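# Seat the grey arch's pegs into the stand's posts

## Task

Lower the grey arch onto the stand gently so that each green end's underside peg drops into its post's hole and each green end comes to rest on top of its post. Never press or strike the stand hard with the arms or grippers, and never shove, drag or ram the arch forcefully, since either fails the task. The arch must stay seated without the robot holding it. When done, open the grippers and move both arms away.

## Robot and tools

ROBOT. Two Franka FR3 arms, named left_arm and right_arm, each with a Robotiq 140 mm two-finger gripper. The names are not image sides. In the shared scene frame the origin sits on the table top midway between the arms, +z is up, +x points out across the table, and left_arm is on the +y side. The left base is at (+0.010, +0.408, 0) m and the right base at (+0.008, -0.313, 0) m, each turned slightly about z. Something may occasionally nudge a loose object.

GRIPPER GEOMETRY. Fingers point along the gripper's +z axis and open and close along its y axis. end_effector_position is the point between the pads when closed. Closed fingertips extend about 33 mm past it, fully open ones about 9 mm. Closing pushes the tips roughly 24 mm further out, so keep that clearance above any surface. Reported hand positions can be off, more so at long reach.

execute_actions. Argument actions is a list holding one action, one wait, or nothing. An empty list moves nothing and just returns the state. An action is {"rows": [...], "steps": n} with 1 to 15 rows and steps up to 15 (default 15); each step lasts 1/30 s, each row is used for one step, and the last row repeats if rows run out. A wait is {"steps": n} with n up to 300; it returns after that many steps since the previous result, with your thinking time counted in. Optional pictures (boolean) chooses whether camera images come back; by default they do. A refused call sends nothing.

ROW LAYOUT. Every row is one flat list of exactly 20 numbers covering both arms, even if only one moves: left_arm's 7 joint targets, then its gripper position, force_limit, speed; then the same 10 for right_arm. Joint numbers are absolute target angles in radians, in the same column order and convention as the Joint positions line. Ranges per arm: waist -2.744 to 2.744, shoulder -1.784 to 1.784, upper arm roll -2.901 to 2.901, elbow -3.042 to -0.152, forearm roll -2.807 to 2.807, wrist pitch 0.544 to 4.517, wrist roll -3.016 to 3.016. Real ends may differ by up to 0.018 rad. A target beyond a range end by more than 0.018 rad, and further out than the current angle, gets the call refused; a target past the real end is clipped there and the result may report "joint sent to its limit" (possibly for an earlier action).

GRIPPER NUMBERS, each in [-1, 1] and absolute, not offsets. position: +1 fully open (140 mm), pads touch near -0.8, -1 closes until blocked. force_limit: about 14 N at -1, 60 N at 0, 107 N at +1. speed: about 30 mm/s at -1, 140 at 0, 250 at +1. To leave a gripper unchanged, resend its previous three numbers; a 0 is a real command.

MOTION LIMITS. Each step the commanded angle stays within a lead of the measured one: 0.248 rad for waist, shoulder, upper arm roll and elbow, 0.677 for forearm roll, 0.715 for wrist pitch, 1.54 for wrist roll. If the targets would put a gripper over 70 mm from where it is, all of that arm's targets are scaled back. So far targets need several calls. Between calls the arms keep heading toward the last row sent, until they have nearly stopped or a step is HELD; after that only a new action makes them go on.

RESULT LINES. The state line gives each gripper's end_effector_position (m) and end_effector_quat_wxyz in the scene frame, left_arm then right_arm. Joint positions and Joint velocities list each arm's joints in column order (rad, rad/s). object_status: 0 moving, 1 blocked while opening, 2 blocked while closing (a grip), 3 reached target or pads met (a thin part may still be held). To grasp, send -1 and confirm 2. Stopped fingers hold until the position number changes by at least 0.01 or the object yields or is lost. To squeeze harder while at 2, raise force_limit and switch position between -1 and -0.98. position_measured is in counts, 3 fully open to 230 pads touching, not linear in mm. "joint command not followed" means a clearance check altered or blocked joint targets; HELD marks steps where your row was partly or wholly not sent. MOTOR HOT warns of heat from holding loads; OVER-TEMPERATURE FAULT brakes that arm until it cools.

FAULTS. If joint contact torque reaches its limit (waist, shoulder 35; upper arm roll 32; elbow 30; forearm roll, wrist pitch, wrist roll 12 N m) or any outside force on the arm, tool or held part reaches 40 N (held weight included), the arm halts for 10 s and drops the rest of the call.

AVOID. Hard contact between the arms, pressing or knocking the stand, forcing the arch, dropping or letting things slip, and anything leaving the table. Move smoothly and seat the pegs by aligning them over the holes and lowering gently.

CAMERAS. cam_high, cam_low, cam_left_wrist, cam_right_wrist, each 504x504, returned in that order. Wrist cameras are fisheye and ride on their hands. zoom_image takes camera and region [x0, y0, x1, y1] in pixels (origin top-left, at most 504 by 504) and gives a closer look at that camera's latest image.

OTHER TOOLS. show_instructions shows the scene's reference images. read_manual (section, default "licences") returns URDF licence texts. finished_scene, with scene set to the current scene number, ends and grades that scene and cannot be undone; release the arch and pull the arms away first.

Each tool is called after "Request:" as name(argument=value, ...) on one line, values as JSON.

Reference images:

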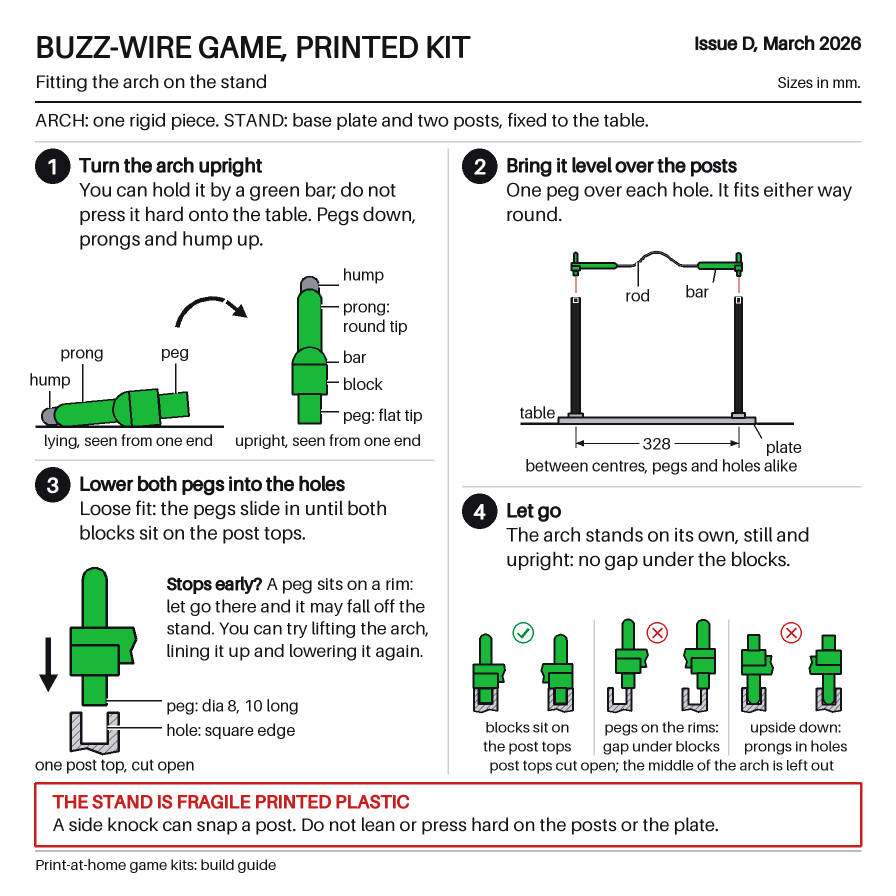

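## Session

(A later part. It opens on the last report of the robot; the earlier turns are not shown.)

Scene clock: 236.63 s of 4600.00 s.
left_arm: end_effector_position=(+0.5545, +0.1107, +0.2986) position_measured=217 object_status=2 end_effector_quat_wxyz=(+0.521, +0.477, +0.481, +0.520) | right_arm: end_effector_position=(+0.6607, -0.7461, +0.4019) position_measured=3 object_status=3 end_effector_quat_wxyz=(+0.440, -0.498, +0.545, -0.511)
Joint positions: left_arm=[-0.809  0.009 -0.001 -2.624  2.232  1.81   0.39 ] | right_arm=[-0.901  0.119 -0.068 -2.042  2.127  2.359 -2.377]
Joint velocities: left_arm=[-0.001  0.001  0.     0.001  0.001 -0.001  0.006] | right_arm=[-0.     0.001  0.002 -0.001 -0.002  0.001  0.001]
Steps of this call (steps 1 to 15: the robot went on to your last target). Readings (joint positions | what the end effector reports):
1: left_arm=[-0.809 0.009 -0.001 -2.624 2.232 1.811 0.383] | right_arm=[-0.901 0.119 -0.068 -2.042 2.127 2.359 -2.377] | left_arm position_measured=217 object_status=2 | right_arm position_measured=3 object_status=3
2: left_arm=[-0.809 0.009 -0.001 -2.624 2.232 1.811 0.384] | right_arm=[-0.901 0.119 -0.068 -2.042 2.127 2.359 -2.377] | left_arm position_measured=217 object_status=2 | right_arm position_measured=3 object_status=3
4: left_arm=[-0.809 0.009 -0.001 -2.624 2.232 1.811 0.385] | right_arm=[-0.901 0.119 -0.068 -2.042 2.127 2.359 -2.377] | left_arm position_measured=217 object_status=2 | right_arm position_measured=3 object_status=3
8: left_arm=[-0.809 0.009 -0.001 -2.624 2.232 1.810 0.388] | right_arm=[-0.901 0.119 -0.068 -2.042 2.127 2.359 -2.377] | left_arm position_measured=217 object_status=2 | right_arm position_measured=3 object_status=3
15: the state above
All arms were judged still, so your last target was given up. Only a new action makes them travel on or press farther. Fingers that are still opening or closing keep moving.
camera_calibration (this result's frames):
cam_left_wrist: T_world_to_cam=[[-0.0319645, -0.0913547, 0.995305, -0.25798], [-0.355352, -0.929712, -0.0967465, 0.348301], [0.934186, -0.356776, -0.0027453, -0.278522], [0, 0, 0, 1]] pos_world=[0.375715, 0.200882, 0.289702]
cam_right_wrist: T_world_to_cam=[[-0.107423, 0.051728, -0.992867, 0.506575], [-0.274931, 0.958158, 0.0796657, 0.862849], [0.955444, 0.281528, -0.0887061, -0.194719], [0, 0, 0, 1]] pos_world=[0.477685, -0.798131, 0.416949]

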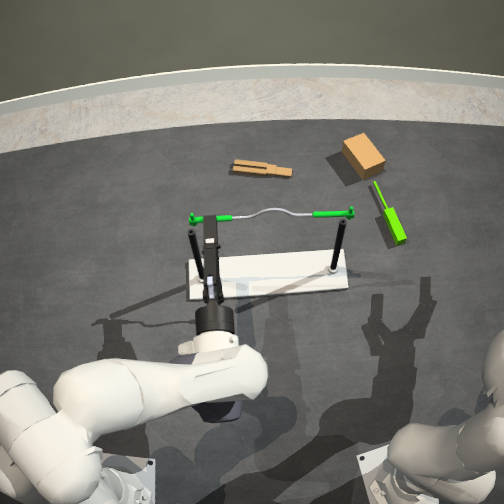

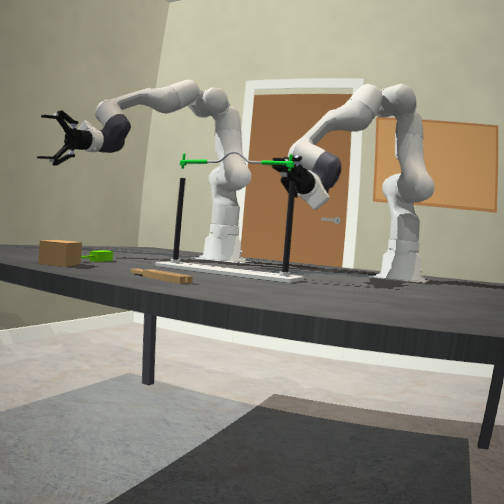

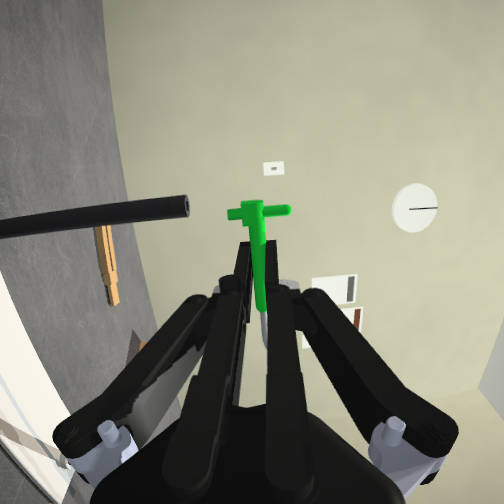

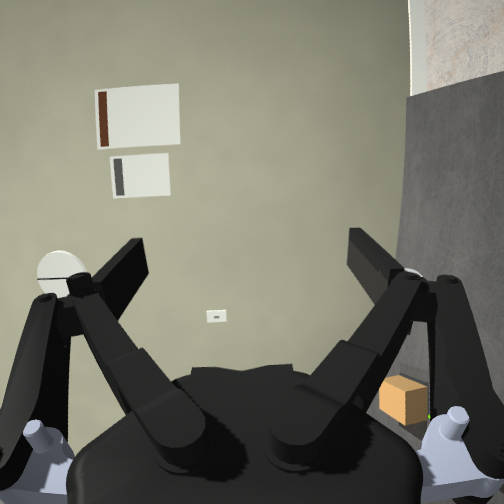

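Request:
execute_actions(actions=[{"rows": [[-0.8103,0.0099,0,-2.6229,2.2351,1.8073,0.3953,-1,-0.2,-0.8,-1.1,0.5,0,-1.75,1.208,1.199,2.333,1,0,0]], "steps": 15}], pictures=false)

Request:
execute_actions(actions=[{"steps": 60}], pictures=false)

Request:
execute_actions(actions=[{"rows": [[-0.8103,0.0099,0,-2.6229,2.2351,1.8073,0.3953,-1,-0.2,-0.8,-0.7193,0.629,0,-1.681,1.208,1.199,2.333,1,0,0]], "steps": 15}], pictures=false)

Request:
execute_actions(actions=[{"steps": 30}])

Scene clock: 264.47 s of 4600.00 s.
left_arm: end_effector_position=(+0.5545, +0.1106, +0.2987) position_measured=217 object_status=2 end_effector_quat_wxyz=(+0.521, +0.477, +0.480, +0.520) | right_arm: end_effector_position=(+0.6484, -0.6122, +0.3085) position_measured=3 object_status=3 end_effector_quat_wxyz=(+0.643, -0.516, +0.564, -0.046)
Joint positions: left_arm=[-0.809  0.009 -0.001 -2.624  2.232  1.81   0.392] | right_arm=[-1.072  0.436 -0.017 -1.794  1.455  1.685 -1.464]
Joint velocities: left_arm=[-0.    -0.001  0.    -0.001  0.     0.    -0.   ] | right_arm=[-0.11   0.305  0.046  0.162 -0.751 -1.133  1.999]
Steps of this call (steps 1 to 90: nothing new was sent; then 24.33 s passed at rest; steps 91 to 105: all 15 steps of this action). Readings (joint positions | what the end effector reports):
91: left_arm=[-0.809 0.009 -0.001 -2.624 2.232 1.810 0.392] | right_arm=[-0.928 0.145 -0.052 -2.008 2.054 2.307 -2.295] | left_arm position_measured=217 object_status=2 | right_arm position_measured=3 object_status=3
92: left_arm=[-0.809 0.009 -0.001 -2.624 2.232 1.810 0.392] | right_arm=[-0.956 0.185 -0.042 -1.960 1.968 2.237 -2.210] | left_arm position_measured=217 object_status=2 | right_arm position_measured=3 object_status=3
94: left_arm=[-0.809 0.009 -0.001 -2.624 2.232 1.810 0.392] | right_arm=[-0.993 0.246 -0.035 -1.902 1.841 2.134 -2.081] | left_arm position_measured=217 object_status=2 | right_arm position_measured=3 object_status=3
98: left_arm=[-0.809 0.009 -0.001 -2.624 2.232 1.810 0.392] | right_arm=[-1.034 0.337 -0.028 -1.846 1.667 1.969 -1.871] | left_arm position_measured=217 object_status=2 | right_arm position_measured=3 object_status=3
105: the state above

Scene clock: 266.47 s of 4600.00 s.
left_arm: end_effector_position=(+0.5545, +0.1106, +0.2987) position_measured=217 object_status=2 end_effector_quat_wxyz=(+0.521, +0.477, +0.480, +0.520) | right_arm: end_effector_position=(+0.5459, -0.4917, +0.3240) position_measured=3 object_status=3 end_effector_quat_wxyz=(-0.368, +0.581, +0.421, +0.591)
Joint positions: left_arm=[-0.809  0.009 -0.001 -2.624  2.232  1.81   0.392] | right_arm=[-1.098  0.499 -0.002 -1.752  1.212  1.203  2.316]
Joint velocities: left_arm=[ 0.002 -0.001 -0.001  0.    -0.    -0.001  0.001] | right_arm=[ 0.002  0.001 -0.001  0.001  0.    -0.     0.046]
Steps of this call (steps 1 to 60: the robot went on to your last target). Readings (joint positions | what the end effector reports):
1: left_arm=[-0.809 0.009 -0.001 -2.624 2.232 1.810 0.392] | right_arm=[-1.076 0.446 -0.015 -1.788 1.428 1.646 -1.391] | left_arm position_measured=217 object_status=2 | right_arm position_measured=3 object_status=3
2: left_arm=[-0.809 0.009 -0.001 -2.624 2.232 1.810 0.392] | right_arm=[-1.079 0.455 -0.014 -1.783 1.403 1.606 -1.311] | left_arm position_measured=217 object_status=2 | right_arm position_measured=3 object_status=3
4: left_arm=[-0.809 0.009 -0.001 -2.624 2.232 1.810 0.392] | right_arm=[-1.085 0.471 -0.011 -1.773 1.354 1.528 -1.129] | left_arm position_measured=217 object_status=2 | right_arm position_measured=3 object_status=3
8: left_arm=[-0.809 0.009 -0.001 -2.624 2.232 1.810 0.392] | right_arm=[-1.094 0.493 -0.005 -1.759 1.271 1.374 -0.607] | left_arm position_measured=217 object_status=2 | right_arm position_measured=3 object_status=3
60: the state above

Scene clock: 266.97 s of 4600.00 s.
left_arm: end_effector_position=(+0.5545, +0.1106, +0.2987) position_measured=217 object_status=2 end_effector_quat_wxyz=(+0.521, +0.477, +0.480, +0.520) | right_arm: end_effector_position=(+0.5833, -0.2722, +0.2798) position_measured=3 object_status=3 end_effector_quat_wxyz=(-0.505, +0.491, +0.504, +0.500)
Joint positions: left_arm=[-0.809  0.009 -0.001 -2.624  2.232  1.81   0.392] | right_arm=[-0.708  0.63   0.012 -1.686  1.212  1.2    2.325]
Joint velocities: left_arm=[-0.002 -0.001  0.     0.001 -0.001 -0.     0.   ] | right_arm=[ 0.078  0.01  -0.001  0.013 -0.003 -0.006  0.016]
Steps of this call (steps 1 to 15: all 15 steps of this action). Readings (joint positions | what the end effector reports):
1: left_arm=[-0.809 0.009 -0.001 -2.624 2.232 1.810 0.392] | right_arm=[-1.082 0.508 -0.013 -1.740 1.212 1.203 2.316] | left_arm position_measured=217 object_status=2 | right_arm position_measured=3 object_status=3
2: left_arm=[-0.809 0.009 -0.001 -2.624 2.232 1.810 0.392] | right_arm=[-1.057 0.522 -0.018 -1.728 1.212 1.203 2.317] | left_arm position_measured=217 object_status=2 | right_arm position_measured=3 object_status=3
4: left_arm=[-0.809 0.009 -0.001 -2.624 2.232 1.810 0.392] | right_arm=[-0.996 0.550 -0.019 -1.714 1.212 1.203 2.318] | left_arm position_measured=217 object_status=2 | right_arm position_measured=3 object_status=3
8: left_arm=[-0.809 0.009 -0.001 -2.624 2.232 1.810 0.392] | right_arm=[-0.858 0.593 -0.013 -1.698 1.212 1.203 2.319] | left_arm position_measured=217 object_status=2 | right_arm position_measured=3 object_status=3
15: the state above

Scene clock: 267.97 s of 4600.00 s.
left_arm: end_effector_position=(+0.5545, +0.1106, +0.2987) position_measured=217 object_status=2 end_effector_quat_wxyz=(+0.521, +0.477, +0.480, +0.520) | right_arm: end_effector_position=(+0.5847, -0.2846, +0.2788) position_measured=3 object_status=3 end_effector_quat_wxyz=(-0.499, +0.499, +0.500, +0.502)
Joint positions: left_arm=[-0.809  0.009 -0.001 -2.624  2.232  1.81   0.392] | right_arm=[-0.719  0.63   0.001 -1.683  1.212  1.2    2.329]
Joint velocities: left_arm=[ 0.     0.001 -0.     0.001  0.    -0.001 -0.   ] | right_arm=[ 0.001 -0.001 -0.001 -0.001 -0.001 -0.001  0.002]
Steps of this call (steps 1 to 30: the robot went on to your last target). Readings (joint positions | what the end effector reports):
1: left_arm=[-0.809 0.009 -0.001 -2.624 2.232 1.810 0.392] | right_arm=[-0.707 0.630 0.011 -1.686 1.212 1.200 2.325] | left_arm position_measured=217 object_status=2 | right_arm position_measured=3 object_status=3
2: left_arm=[-0.809 0.009 -0.001 -2.624 2.232 1.810 0.392] | right_arm=[-0.708 0.630 0.010 -1.685 1.212 1.200 2.326] | left_arm position_measured=217 object_status=2 | right_arm position_measured=3 object_status=3
4: left_arm=[-0.809 0.009 -0.001 -2.624 2.232 1.810 0.392] | right_arm=[-0.713 0.630 0.006 -1.684 1.212 1.200 2.326] | left_arm position_measured=217 object_status=2 | right_arm position_measured=3 object_status=3
8: left_arm=[-0.809 0.009 -0.001 -2.624 2.232 1.810 0.392] | right_arm=[-0.719 0.630 0.002 -1.683 1.212 1.200 2.327] | left_arm position_measured=217 object_status=2 | right_arm position_measured=3 object_status=3
30: the state above
All arms were judged still, so your last target was given up. Only a new action makes them travel on or press farther. Fingers that are still opening or closing keep moving.
camera_calibration (this result's frames):
cam_left_wrist: T_world_to_cam=[[-0.032197, -0.0934991, 0.995099, -0.257634], [-0.355238, -0.929536, -0.0988329, 0.348804], [0.934221, -0.356679, -0.00328621, -0.2784], [0, 0, 0, 1]] pos_world=[0.375701, 0.200838, 0.289929]
cam_right_wrist: T_world_to_cam=[[0.997643, -0.0244339, -0.0641164, -0.574389], [-0.0685707, -0.388357, -0.918954, 0.184194], [-0.00244642, 0.921185, -0.389117, 0.562907], [0, 0, 0, 1]] pos_world=[0.587043, -0.461043, 0.351475]

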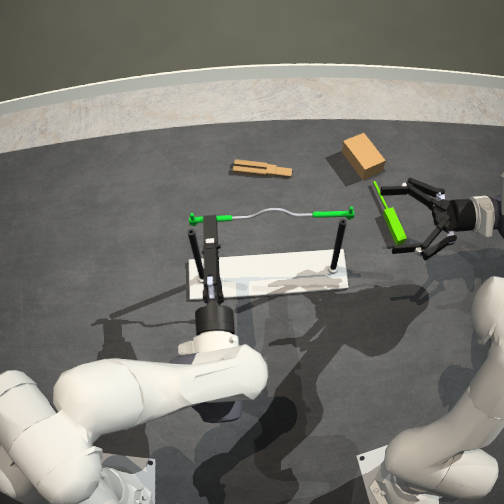

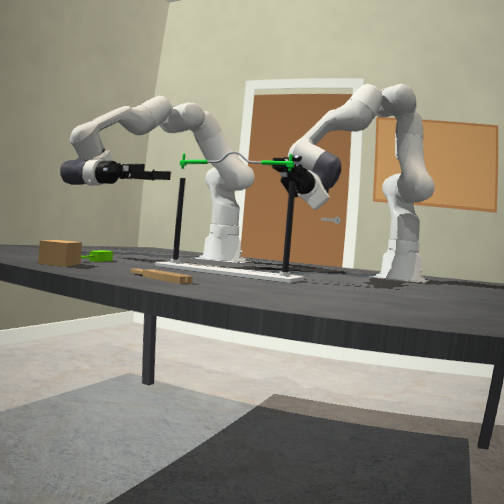

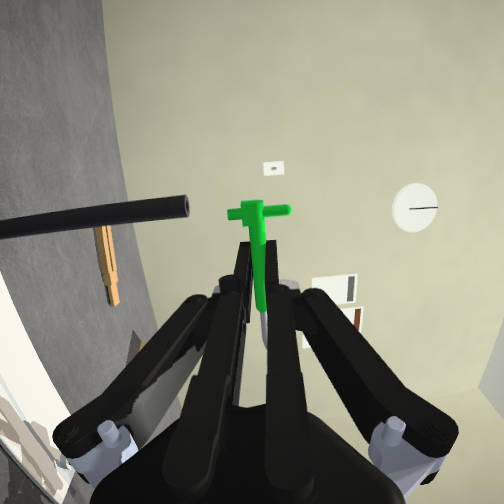

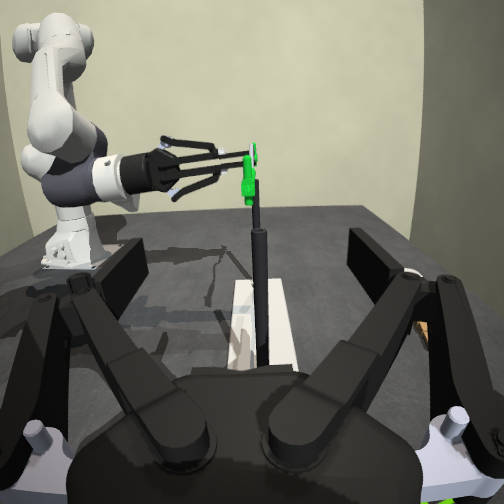

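Request:
zoom_image(camera="cam_right_wrist", region=[200, 130, 320, 250])

Request:
zoom_image(camera="cam_low", region=[165, 140, 315, 210])

Request:
zoom_image(camera="cam_left_wrist", region=[140, 150, 310, 270])

Region (200, 130, 320, 250) of cam_right_wrist's 504x504 image, scaled by 4.200, with more detail than that image has.

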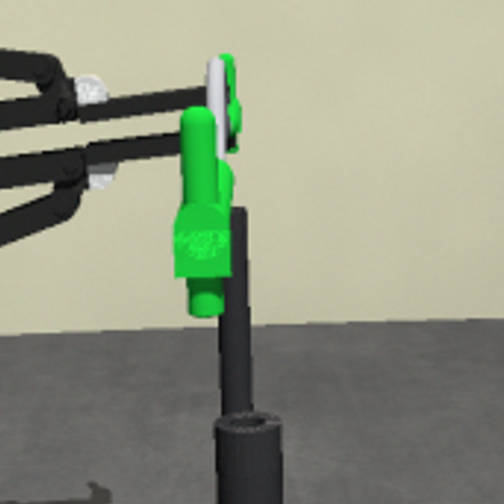

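Region (165, 140, 315, 210) of cam_low's 504x504 image, scaled by 3.360, with more detail than that image has; it fills the top 235 rows of this view, and the rest is white.

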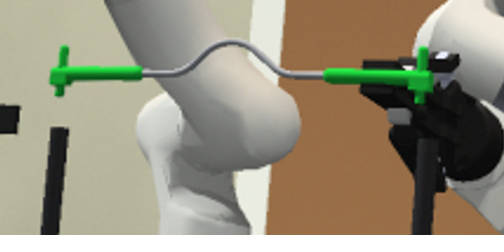

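Region (140, 150, 310, 270) of cam_left_wrist's 504x504 image, scaled by 2.965, with more detail than that image has; it fills the top 356 rows of this view, and the rest is white.

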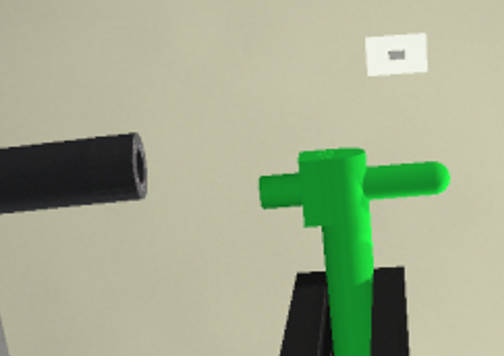

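Request:
execute_actions(actions=[{"rows": [[-0.812,0.015,0,-2.623,2.22,1.79,0.375,-1,-0.2,-0.8,-0.7193,0.629,0,-1.681,1.208,1.199,2.333,1,0,0],[-0.813,0.02,0,-2.623,2.21,1.78,0.365,-1,-0.2,-0.8,-0.7193,0.629,0,-1.681,1.208,1.199,2.333,1,0,0],[-0.814,0.025,0,-2.622,2.204,1.769,0.358,-1,-0.2,-0.8,-0.7193,0.629,0,-1.681,1.208,1.199,2.333,1,0,0],[-0.815,0.03,0,-2.622,2.204,1.769,0.358,-1,-0.2,-0.8,-0.7193,0.629,0,-1.681,1.208,1.199,2.333,1,0,0],[-0.816,0.035,0,-2.621,2.204,1.769,0.358,-1,-0.2,-0.8,-0.7193,0.629,0,-1.681,1.208,1.199,2.333,1,0,0],[-0.816,0.04,0,-2.621,2.204,1.769,0.358,-1,-0.2,-0.8,-0.7193,0.629,0,-1.681,1.208,1.199,2.333,1,0,0],[-0.816,0.045,0,-2.621,2.204,1.769,0.358,-1,-0.2,-0.8,-0.7193,0.629,0,-1.681,1.208,1.199,2.333,1,0,0],[-0.816,0.05,0,-2.621,2.204,1.769,0.358,-1,-0.2,-0.8,-0.7193,0.629,0,-1.681,1.208,1.199,2.333,1,0,0],[-0.816,0.053,0,-2.621,2.204,1.769,0.358,-1,-0.2,-0.8,-0.7193,0.629,0,-1.681,1.208,1.199,2.333,1,0,0]], "steps": 15}], pictures=false)

Request:
execute_actions(actions=[{"steps": 25}])

Request:
zoom_image(camera="cam_right_wrist", region=[200, 130, 320, 250])

Request:
zoom_image(camera="cam_low", region=[165, 140, 315, 210])

Request:
zoom_image(camera="cam_left_wrist", region=[170, 160, 290, 250])

Scene clock: 307.87 s of 4600.00 s.
left_arm: end_effector_position=(+0.5543, +0.1196, +0.2828) position_measured=217 object_status=2 end_effector_quat_wxyz=(+0.513, +0.471, +0.487, +0.527) | right_arm: end_effector_position=(+0.5847, -0.2846, +0.2789) position_measured=3 object_status=3 end_effector_quat_wxyz=(-0.499, +0.499, +0.500, +0.502)
Joint positions: left_arm=[-0.815  0.052 -0.001 -2.622  2.207  1.774  0.369] | right_arm=[-0.719  0.63   0.001 -1.683  1.212  1.2    2.33 ]
Joint velocities: left_arm=[-0.002 -0.001  0.     0.001 -0.004 -0.016 -0.02 ] | right_arm=[-0.001 -0.001  0.    -0.001  0.     0.001 -0.   ]
Steps of this call (steps 1 to 90: nothing new was sent; then 36.40 s passed at rest; steps 91 to 105: all 15 steps of this action). Readings (joint positions | what the end effector reports):
91: left_arm=[-0.810 0.010 -0.001 -2.624 2.230 1.807 0.391] | right_arm=[-0.719 0.630 0.001 -1.683 1.212 1.200 2.330] | left_arm position_measured=217 object_status=2 | right_arm position_measured=3 object_status=3
92: left_arm=[-0.810 0.012 -0.001 -2.624 2.226 1.803 0.389] | right_arm=[-0.719 0.630 0.001 -1.683 1.212 1.200 2.330] | left_arm position_measured=217 object_status=2 | right_arm position_measured=3 object_status=3
94: left_arm=[-0.812 0.019 -0.001 -2.623 2.218 1.793 0.384] | right_arm=[-0.719 0.630 0.001 -1.683 1.212 1.200 2.330] | left_arm position_measured=217 object_status=2 | right_arm position_measured=3 object_status=3
98: left_arm=[-0.814 0.038 -0.001 -2.622 2.211 1.781 0.377] | right_arm=[-0.719 0.630 0.001 -1.683 1.212 1.200 2.330] | left_arm position_measured=217 object_status=2 | right_arm position_measured=3 object_status=3
105: the state above

Scene clock: 308.70 s of 4600.00 s.
left_arm: end_effector_position=(+0.5545, +0.1200, +0.2836) position_measured=217 object_status=2 end_effector_quat_wxyz=(+0.515, +0.469, +0.488, +0.526) | right_arm: end_effector_position=(+0.5847, -0.2846, +0.2789) position_measured=3 object_status=3 end_effector_quat_wxyz=(-0.499, +0.499, +0.500, +0.502)
Joint positions: left_arm=[-0.815  0.052 -0.001 -2.622  2.207  1.772  0.364] | right_arm=[-0.719  0.63   0.001 -1.683  1.212  1.2    2.33 ]
Joint velocities: left_arm=[ 0.    -0.001 -0.001 -0.001 -0.    -0.001 -0.003] | right_arm=[ 0.001  0.     0.002  0.001  0.     0.    -0.   ]
Steps of this call (steps 1 to 15: the robot went on to your last target; steps 16 to 25: nothing new was sent). Readings (joint positions | what the end effector reports):
1: left_arm=[-0.815 0.052 -0.001 -2.622 2.207 1.774 0.369] | right_arm=[-0.719 0.630 0.001 -1.683 1.212 1.200 2.330] | left_arm position_measured=217 object_status=2 | right_arm position_measured=3 object_status=3
2: left_arm=[-0.815 0.052 -0.001 -2.622 2.207 1.773 0.368] | right_arm=[-0.719 0.630 0.001 -1.683 1.212 1.200 2.330] | left_arm position_measured=217 object_status=2 | right_arm position_measured=3 object_status=3
4: left_arm=[-0.815 0.052 -0.001 -2.622 2.207 1.773 0.367] | right_arm=[-0.719 0.630 0.001 -1.683 1.212 1.200 2.330] | left_arm position_measured=217 object_status=2 | right_arm position_measured=3 object_status=3
8: left_arm=[-0.815 0.052 -0.001 -2.622 2.207 1.772 0.366] | right_arm=[-0.719 0.630 0.001 -1.683 1.212 1.200 2.330] | left_arm position_measured=217 object_status=2 | right_arm position_measured=3 object_status=3
25: the state above
All arms were judged still, so your last target was given up. Only a new action makes them travel on or press farther. Fingers that are still opening or closing keep moving.
camera_calibration (this result's frames):
cam_left_wrist: T_world_to_cam=[[-0.0298509, -0.0896722, 0.995524, -0.243619], [-0.328368, -0.939811, -0.0945, 0.341123], [0.944078, -0.329719, -0.00139134, -0.284341], [0, 0, 0, 1]] pos_world=[0.373182, 0.204993, 0.274369]
cam_right_wrist: T_world_to_cam=[[0.997634, -0.0244382, -0.0642511, -0.574377], [-0.0686963, -0.388417, -0.91892, 0.184265], [-0.00249947, 0.92116, -0.389177, 0.562975], [0, 0, 0, 1]] pos_world=[0.587083, -0.461055, 0.351517]

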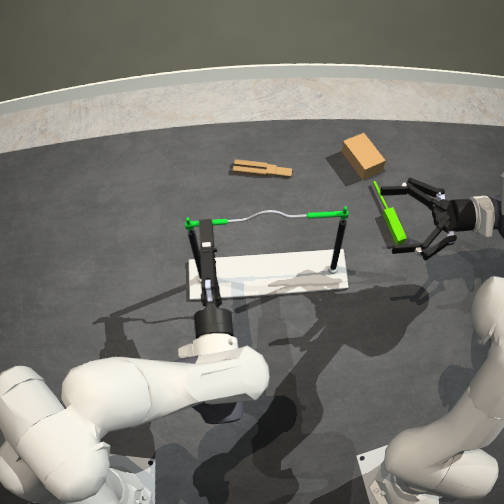

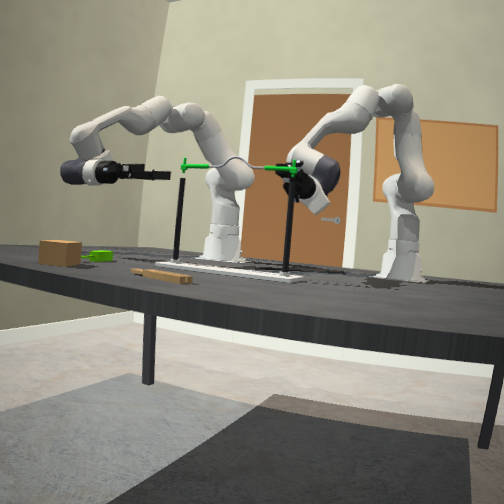

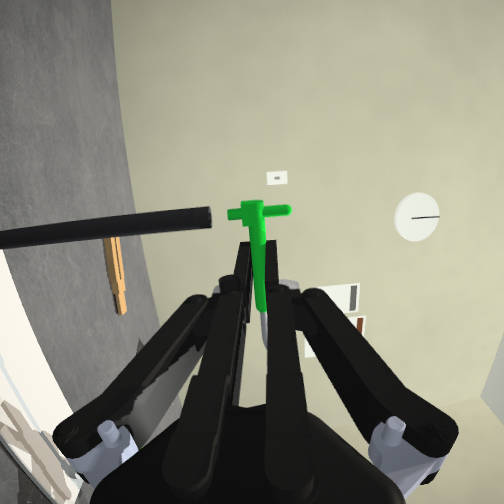

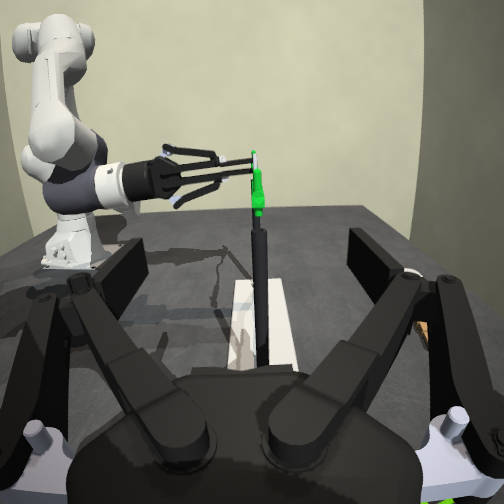

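Region (200, 130, 320, 250) of cam_right_wrist's 504x504 image, scaled by 4.200, with more detail than that image has.

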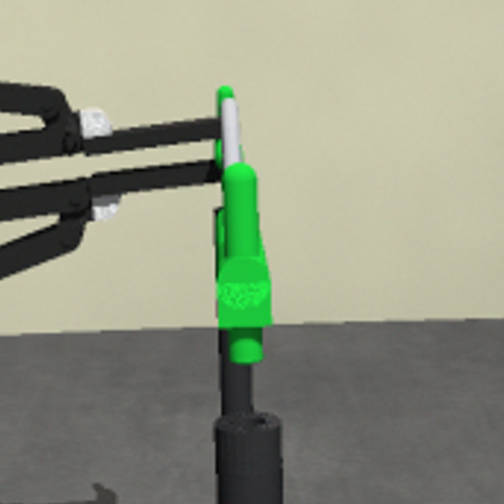

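Region (165, 140, 315, 210) of cam_low's 504x504 image, scaled by 3.360, with more detail than that image has; it fills the top 235 rows of this view, and the rest is white.

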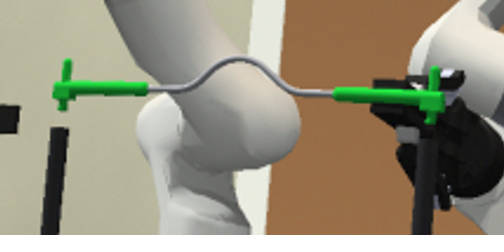

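Region (170, 160, 290, 250) of cam_left_wrist's 504x504 image, scaled by 4.200, with more detail than that image has; it fills the top 378 rows of this view, and the rest is white.

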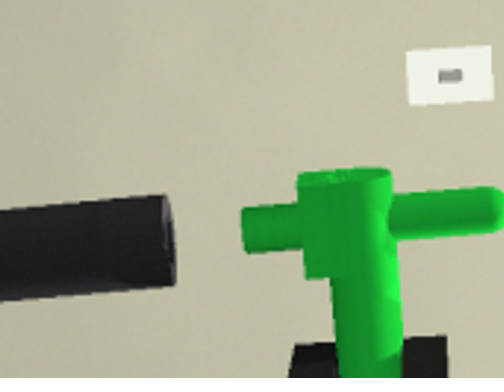

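Request:
execute_actions(actions=[{"rows": [[-0.817,0.056,0,-2.6205,2.204,1.76,0.352,-1,-0.2,-0.8,-0.7193,0.629,0,-1.681,1.208,1.199,2.333,1,0,0],[-0.8175,0.059,0,-2.62,2.204,1.7547,0.35,-1,-0.2,-0.8,-0.7193,0.629,0,-1.681,1.208,1.199,2.333,1,0,0],[-0.818,0.062,0,-2.6195,2.204,1.7547,0.35,-1,-0.2,-0.8,-0.7193,0.629,0,-1.681,1.208,1.199,2.333,1,0,0],[-0.8185,0.065,0,-2.619,2.204,1.7547,0.35,-1,-0.2,-0.8,-0.7193,0.629,0,-1.681,1.208,1.199,2.333,1,0,0],[-0.819,0.068,0,-2.6185,2.204,1.7547,0.35,-1,-0.2,-0.8,-0.7193,0.629,0,-1.681,1.208,1.199,2.333,1,0,0],[-0.8195,0.071,0,-2.618,2.204,1.7547,0.35,-1,-0.2,-0.8,-0.7193,0.629,0,-1.681,1.208,1.199,2.333,1,0,0],[-0.82,0.074,0,-2.6174,2.204,1.7547,0.35,-1,-0.2,-0.8,-0.7193,0.629,0,-1.681,1.208,1.199,2.333,1,0,0],[-0.82,0.0775,0,-2.6174,2.204,1.7547,0.35,-1,-0.2,-0.8,-0.7193,0.629,0,-1.681,1.208,1.199,2.333,1,0,0]], "steps": 15}], pictures=false)

Request:
execute_actions(actions=[{"steps": 30}])

Request:
zoom_image(camera="cam_right_wrist", region=[220, 150, 300, 250])

Request:
zoom_image(camera="cam_low", region=[165, 150, 215, 200])

Request:
zoom_image(camera="cam_left_wrist", region=[190, 180, 270, 250])

Request:
zoom_image(camera="cam_low", region=[270, 150, 320, 200])

Scene clock: 322.50 s of 4600.00 s.
left_arm: end_effector_position=(+0.5540, +0.1196, +0.2752) position_measured=217 object_status=2 end_effector_quat_wxyz=(+0.512, +0.472, +0.486, +0.529) | right_arm: end_effector_position=(+0.5847, -0.2846, +0.2789) position_measured=3 object_status=3 end_effector_quat_wxyz=(-0.499, +0.499, +0.500, +0.502)
Joint positions: left_arm=[-0.819  0.077 -0.001 -2.619  2.207  1.758  0.357] | right_arm=[-0.719  0.63   0.001 -1.683  1.212  1.2    2.33 ]
Joint velocities: left_arm=[-0.001 -0.001  0.001  0.002 -0.    -0.006 -0.005] | right_arm=[-0.001  0.     0.001 -0.     0.001 -0.001  0.001]
Steps of this call (steps 1 to 90: nothing new was sent; then 10.30 s passed at rest; steps 91 to 105: all 15 steps of this action). Readings (joint positions | what the end effector reports):
91: left_arm=[-0.815 0.053 -0.001 -2.622 2.207 1.770 0.363] | right_arm=[-0.719 0.630 0.001 -1.683 1.212 1.200 2.330] | left_arm position_measured=217 object_status=2 | right_arm position_measured=3 object_status=3
92: left_arm=[-0.815 0.054 -0.001 -2.622 2.207 1.768 0.362] | right_arm=[-0.719 0.630 0.001 -1.683 1.212 1.200 2.330] | left_arm position_measured=217 object_status=2 | right_arm position_measured=3 object_status=3
94: left_arm=[-0.816 0.058 -0.001 -2.621 2.207 1.764 0.361] | right_arm=[-0.719 0.630 0.001 -1.683 1.212 1.200 2.330] | left_arm position_measured=217 object_status=2 | right_arm position_measured=3 object_status=3
98: left_arm=[-0.818 0.069 -0.001 -2.619 2.207 1.760 0.359] | right_arm=[-0.719 0.630 0.001 -1.683 1.212 1.200 2.330] | left_arm position_measured=217 object_status=2 | right_arm position_measured=3 object_status=3
105: the state above

Scene clock: 323.50 s of 4600.00 s.
left_arm: end_effector_position=(+0.5541, +0.1195, +0.2756) position_measured=217 object_status=2 end_effector_quat_wxyz=(+0.513, +0.471, +0.486, +0.529) | right_arm: end_effector_position=(+0.5847, -0.2846, +0.2789) position_measured=3 object_status=3 end_effector_quat_wxyz=(-0.499, +0.499, +0.500, +0.502)
Joint positions: left_arm=[-0.819  0.077 -0.001 -2.619  2.207  1.757  0.355] | right_arm=[-0.719  0.63   0.001 -1.682  1.212  1.2    2.33 ]
Joint velocities: left_arm=[-0.    -0.001  0.001 -0.002  0.    -0.001 -0.   ] | right_arm=[-0.001  0.002  0.     0.001  0.    -0.     0.002]
Steps of this call (steps 1 to 15: the robot went on to your last target; steps 16 to 30: nothing new was sent). Readings (joint positions | what the end effector reports):
1: left_arm=[-0.819 0.077 -0.001 -2.619 2.207 1.758 0.357] | right_arm=[-0.719 0.630 0.001 -1.683 1.212 1.200 2.330] | left_arm position_measured=217 object_status=2 | right_arm position_measured=3 object_status=3
2: left_arm=[-0.819 0.077 -0.001 -2.619 2.207 1.758 0.357] | right_arm=[-0.719 0.630 0.001 -1.683 1.212 1.200 2.330] | left_arm position_measured=217 object_status=2 | right_arm position_measured=3 object_status=3
4: left_arm=[-0.819 0.077 -0.001 -2.619 2.207 1.758 0.356] | right_arm=[-0.719 0.630 0.001 -1.683 1.212 1.200 2.330] | left_arm position_measured=217 object_status=2 | right_arm position_measured=3 object_status=3
8: left_arm=[-0.819 0.077 -0.001 -2.619 2.207 1.758 0.356] | right_arm=[-0.719 0.630 0.001 -1.682 1.212 1.200 2.330] | left_arm position_measured=217 object_status=2 | right_arm position_measured=3 object_status=3
30: the state above
All arms were judged still, so your last target was given up. Only a new action makes them travel on or press farther. Fingers that are still opening or closing keep moving.
camera_calibration (this result's frames):
cam_left_wrist: T_world_to_cam=[[-0.030063, -0.0975528, 0.994776, -0.234463], [-0.327913, -0.939184, -0.102011, 0.341562], [0.944229, -0.329267, -0.00375419, -0.283661], [0, 0, 0, 1]] pos_world=[0.372795, 0.204517, 0.267016]
cam_right_wrist: T_world_to_cam=[[0.997636, -0.0244404, -0.0642251, -0.574399], [-0.0686732, -0.388445, -0.918909, 0.184252], [-0.00248939, 0.921148, -0.389205, 0.562987], [0, 0, 0, 1]] pos_world=[0.587095, -0.461061, 0.351537]

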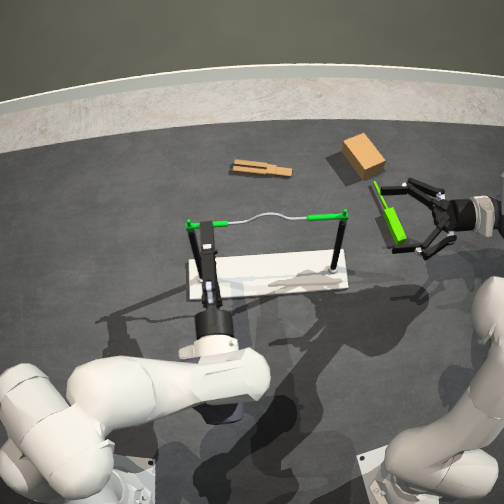

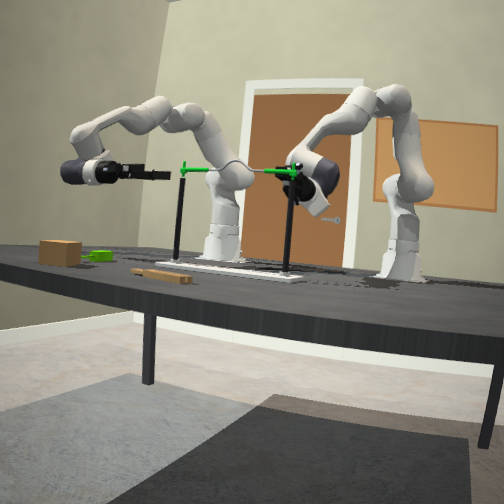

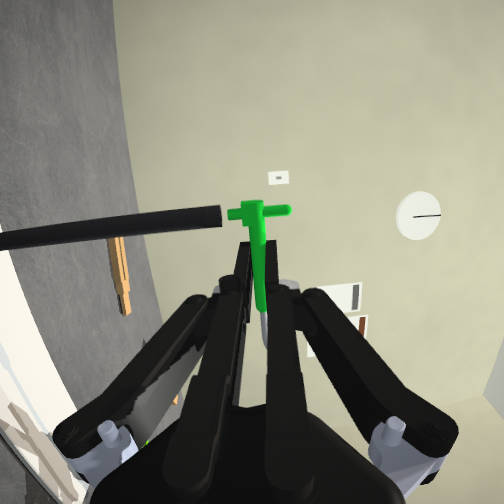

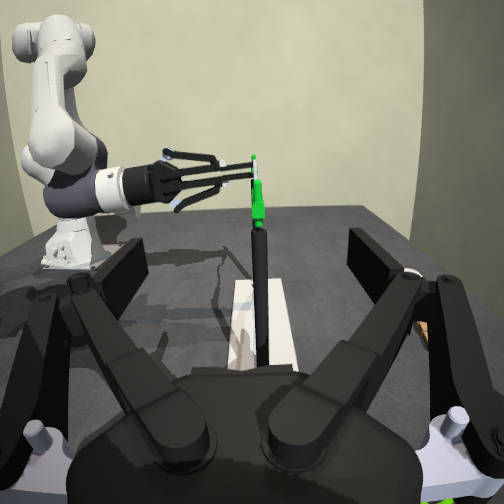

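Region (220, 150, 300, 250) of cam_right_wrist's 504x504 image, scaled by 5.040, with more detail than that image has; it fills the left 403 columns of this view, and the rest is white.

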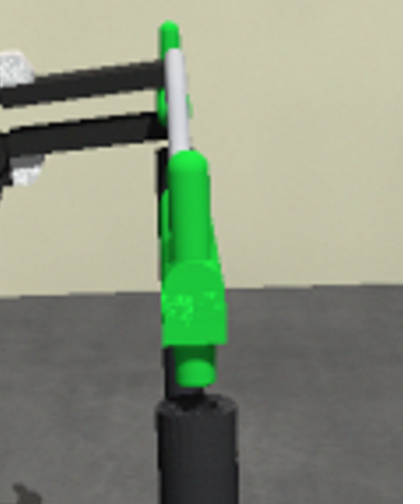

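Region (165, 150, 215, 200) of cam_low's 504x504 image, scaled by 10.080, with more detail than that image has.

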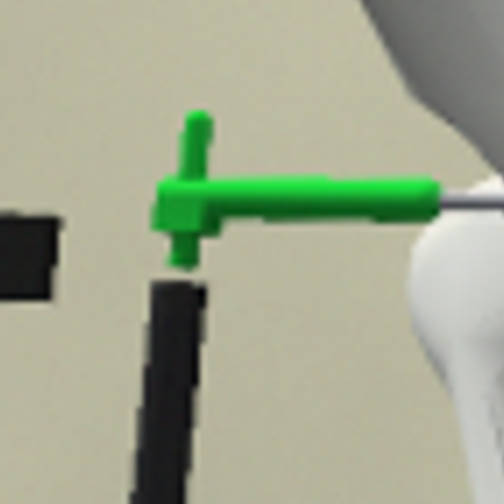

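Region (190, 180, 270, 250) of cam_left_wrist's 504x504 image, scaled by 6.300, with more detail than that image has; it fills the top 441 rows of this view, and the rest is white.

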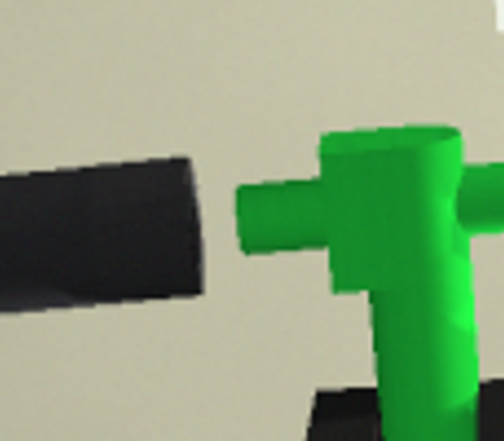

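Region (270, 150, 320, 200) of cam_low's 504x504 image, scaled by 10.080, with more detail than that image has.

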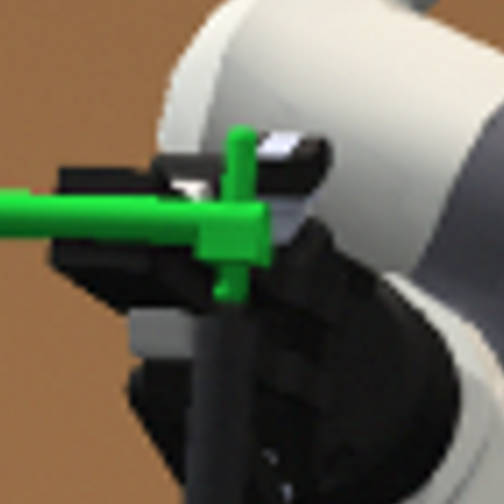

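Request:
execute_actions(actions=[{"rows": [[-0.82,0.0785,0,-2.6165,2.2128,1.7535,0.348,-1,-0.2,-0.8,-0.7193,0.629,0,-1.681,1.208,1.199,2.333,1,0,0],[-0.82,0.0795,0,-2.616,2.2128,1.7525,0.346,-1,-0.2,-0.8,-0.7193,0.629,0,-1.681,1.208,1.199,2.333,1,0,0],[-0.82,0.0805,0,-2.6157,2.2128,1.7515,0.3445,-1,-0.2,-0.8,-0.7193,0.629,0,-1.681,1.208,1.199,2.333,1,0,0],[-0.8202,0.082,0,-2.6155,2.2128,1.7505,0.3435,-1,-0.2,-0.8,-0.7193,0.629,0,-1.681,1.208,1.199,2.333,1,0,0],[-0.8203,0.0835,0,-2.6153,2.2128,1.7495,0.343,-1,-0.2,-0.8,-0.7193,0.629,0,-1.681,1.208,1.199,2.333,1,0,0],[-0.8204,0.085,0,-2.6151,2.2128,1.7495,0.343,-1,-0.2,-0.8,-0.7193,0.629,0,-1.681,1.208,1.199,2.333,1,0,0],[-0.8205,0.0865,0,-2.615,2.2128,1.7495,0.343,-1,-0.2,-0.8,-0.7193,0.629,0,-1.681,1.208,1.199,2.333,1,0,0],[-0.8205,0.0878,0,-2.6149,2.2128,1.7495,0.343,-1,-0.2,-0.8,-0.7193,0.629,0,-1.681,1.208,1.199,2.333,1,0,0],[-0.8205,0.0888,0,-2.6149,2.2128,1.7495,0.343,-1,-0.2,-0.8,-0.7193,0.629,0,-1.681,1.208,1.199,2.333,1,0,0]], "steps": 15}], pictures=false)

Request:
execute_actions(actions=[{"steps": 20}])

Request:
zoom_image(camera="cam_right_wrist", region=[220, 150, 300, 250])

Request:
zoom_image(camera="cam_low", region=[165, 150, 215, 200])

Request:
zoom_image(camera="cam_left_wrist", region=[190, 180, 270, 250])

Request:
zoom_image(camera="cam_low", region=[270, 150, 320, 200])

Scene clock: 338.10 s of 4600.00 s.
left_arm: end_effector_position=(+0.5544, +0.1188, +0.2721) position_measured=217 object_status=2 end_effector_quat_wxyz=(+0.513, +0.472, +0.485, +0.529) | right_arm: end_effector_position=(+0.5847, -0.2846, +0.2789) position_measured=3 object_status=3 end_effector_quat_wxyz=(-0.499, +0.499, +0.500, +0.502)
Joint positions: left_arm=[-0.819  0.088 -0.001 -2.617  2.21   1.753  0.35 ] | right_arm=[-0.719  0.63   0.001 -1.682  1.212  1.2    2.33 ]
Joint velocities: left_arm=[ 0.     0.002 -0.001  0.    -0.001 -0.002 -0.003] | right_arm=[ 0.    -0.    -0.001 -0.001 -0.    -0.001  0.001]
Steps of this call (steps 1 to 90: nothing new was sent; then 11.10 s passed at rest; steps 91 to 105: all 15 steps of this action). Readings (joint positions | what the end effector reports):
91: left_arm=[-0.819 0.077 -0.001 -2.619 2.207 1.757 0.355] | right_arm=[-0.719 0.630 0.001 -1.682 1.212 1.200 2.330] | left_arm position_measured=217 object_status=2 | right_arm position_measured=3 object_status=3
92: left_arm=[-0.819 0.077 -0.001 -2.618 2.208 1.757 0.355] | right_arm=[-0.719 0.630 0.001 -1.682 1.212 1.200 2.330] | left_arm position_measured=217 object_status=2 | right_arm position_measured=3 object_status=3
94: left_arm=[-0.819 0.079 -0.001 -2.618 2.209 1.756 0.354] | right_arm=[-0.719 0.630 0.001 -1.682 1.212 1.200 2.330] | left_arm position_measured=217 object_status=2 | right_arm position_measured=3 object_status=3
98: left_arm=[-0.819 0.084 -0.001 -2.617 2.209 1.754 0.352] | right_arm=[-0.719 0.630 0.001 -1.682 1.212 1.200 2.330] | left_arm position_measured=217 object_status=2 | right_arm position_measured=3 object_status=3
105: the state above

Scene clock: 338.77 s of 4600.00 s.
left_arm: end_effector_position=(+0.5544, +0.1188, +0.2723) position_measured=217 object_status=2 end_effector_quat_wxyz=(+0.513, +0.471, +0.485, +0.528) | right_arm: end_effector_position=(+0.5847, -0.2846, +0.2789) position_measured=3 object_status=3 end_effector_quat_wxyz=(-0.499, +0.499, +0.500, +0.502)
Joint positions: left_arm=[-0.819  0.088 -0.001 -2.616  2.21   1.752  0.348] | right_arm=[-0.719  0.63   0.001 -1.682  1.212  1.2    2.33 ]
Joint velocities: left_arm=[-0.001 -0.001 -0.001  0.    -0.001  0.001 -0.002] | right_arm=[-0.001 -0.001 -0.002 -0.001  0.     0.    -0.   ]
Steps of this call (steps 1 to 15: the robot went on to your last target; steps 16 to 20: nothing new was sent). Readings (joint positions | what the end effector reports):
1: left_arm=[-0.819 0.088 -0.001 -2.617 2.210 1.753 0.350] | right_arm=[-0.719 0.630 0.001 -1.682 1.212 1.200 2.330] | left_arm position_measured=217 object_status=2 | right_arm position_measured=3 object_status=3
2: left_arm=[-0.819 0.088 -0.001 -2.617 2.210 1.753 0.350] | right_arm=[-0.719 0.630 0.001 -1.682 1.212 1.200 2.330] | left_arm position_measured=217 object_status=2 | right_arm position_measured=3 object_status=3
4: left_arm=[-0.819 0.088 -0.001 -2.617 2.210 1.752 0.349] | right_arm=[-0.719 0.630 0.001 -1.682 1.212 1.200 2.330] | left_arm position_measured=217 object_status=2 | right_arm position_measured=3 object_status=3
8: left_arm=[-0.819 0.088 -0.001 -2.617 2.210 1.752 0.349] | right_arm=[-0.719 0.630 0.001 -1.682 1.212 1.200 2.330] | left_arm position_measured=217 object_status=2 | right_arm position_measured=3 object_status=3
20: the state above
All arms were judged still, so your last target was given up. Only a new action makes them travel on or press farther. Fingers that are still opening or closing keep moving.
camera_calibration (this result's frames):
cam_left_wrist: T_world_to_cam=[[-0.030845, -0.0982648, 0.994682, -0.230657], [-0.329899, -0.938388, -0.102934, 0.341857], [0.943512, -0.331319, -0.00347288, -0.283664], [0, 0, 0, 1]] pos_world=[0.373304, 0.204145, 0.263633]
cam_right_wrist: T_world_to_cam=[[0.997637, -0.024442, -0.0642051, -0.574414], [-0.0686553, -0.388463, -0.918903, 0.184242], [-0.00248152, 0.92114, -0.389224, 0.562994], [0, 0, 0, 1]] pos_world=[0.587103, -0.461065, 0.35155]

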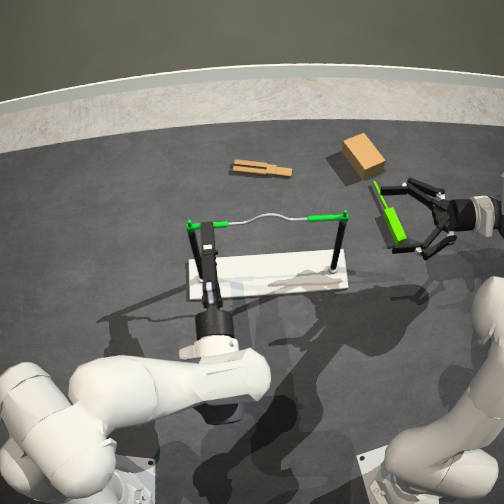

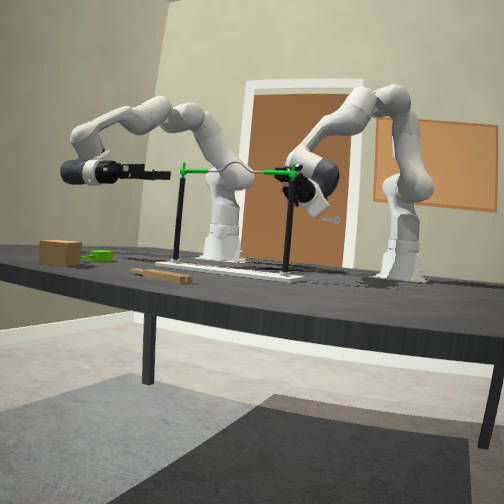

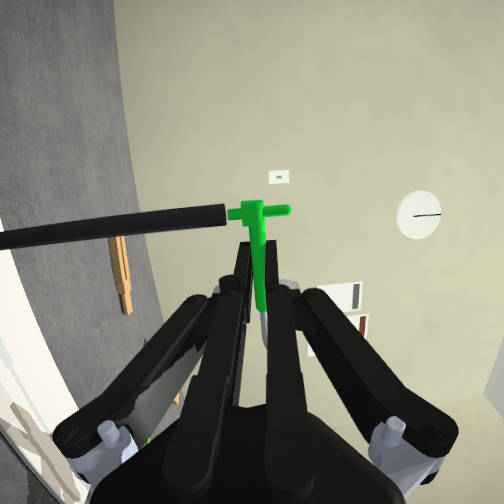

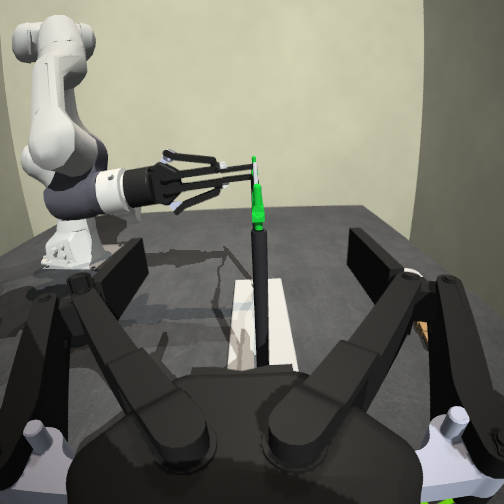

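Region (220, 150, 300, 250) of cam_right_wrist's 504x504 image, scaled by 5.040, with more detail than that image has; it fills the left 403 columns of this view, and the rest is white.

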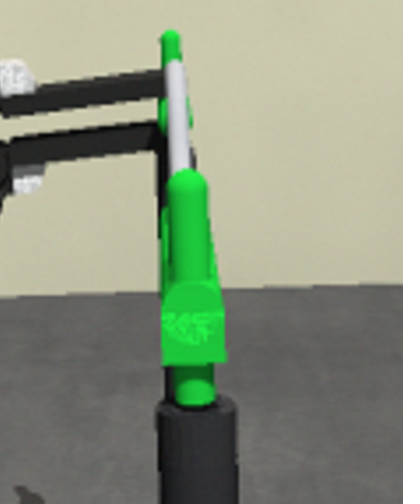

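Region (165, 150, 215, 200) of cam_low's 504x504 image, scaled by 10.080, with more detail than that image has.

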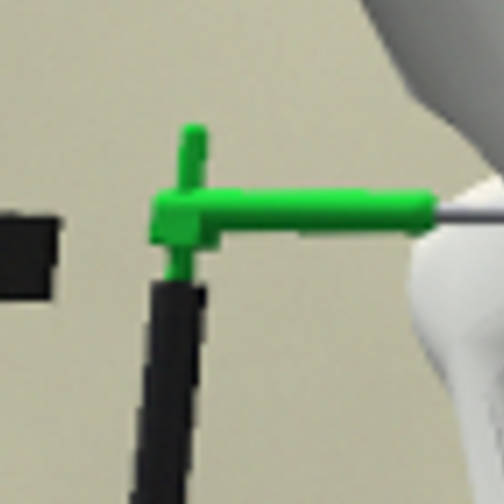

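Region (190, 180, 270, 250) of cam_left_wrist's 504x504 image, scaled by 6.300, with more detail than that image has; it fills the top 441 rows of this view, and the rest is white.

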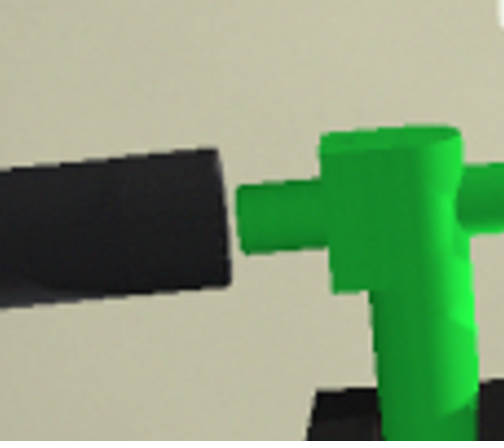

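Region (270, 150, 320, 200) of cam_low's 504x504 image, scaled by 10.080, with more detail than that image has.

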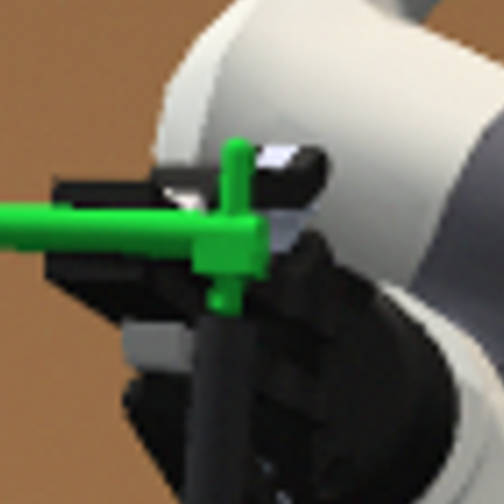

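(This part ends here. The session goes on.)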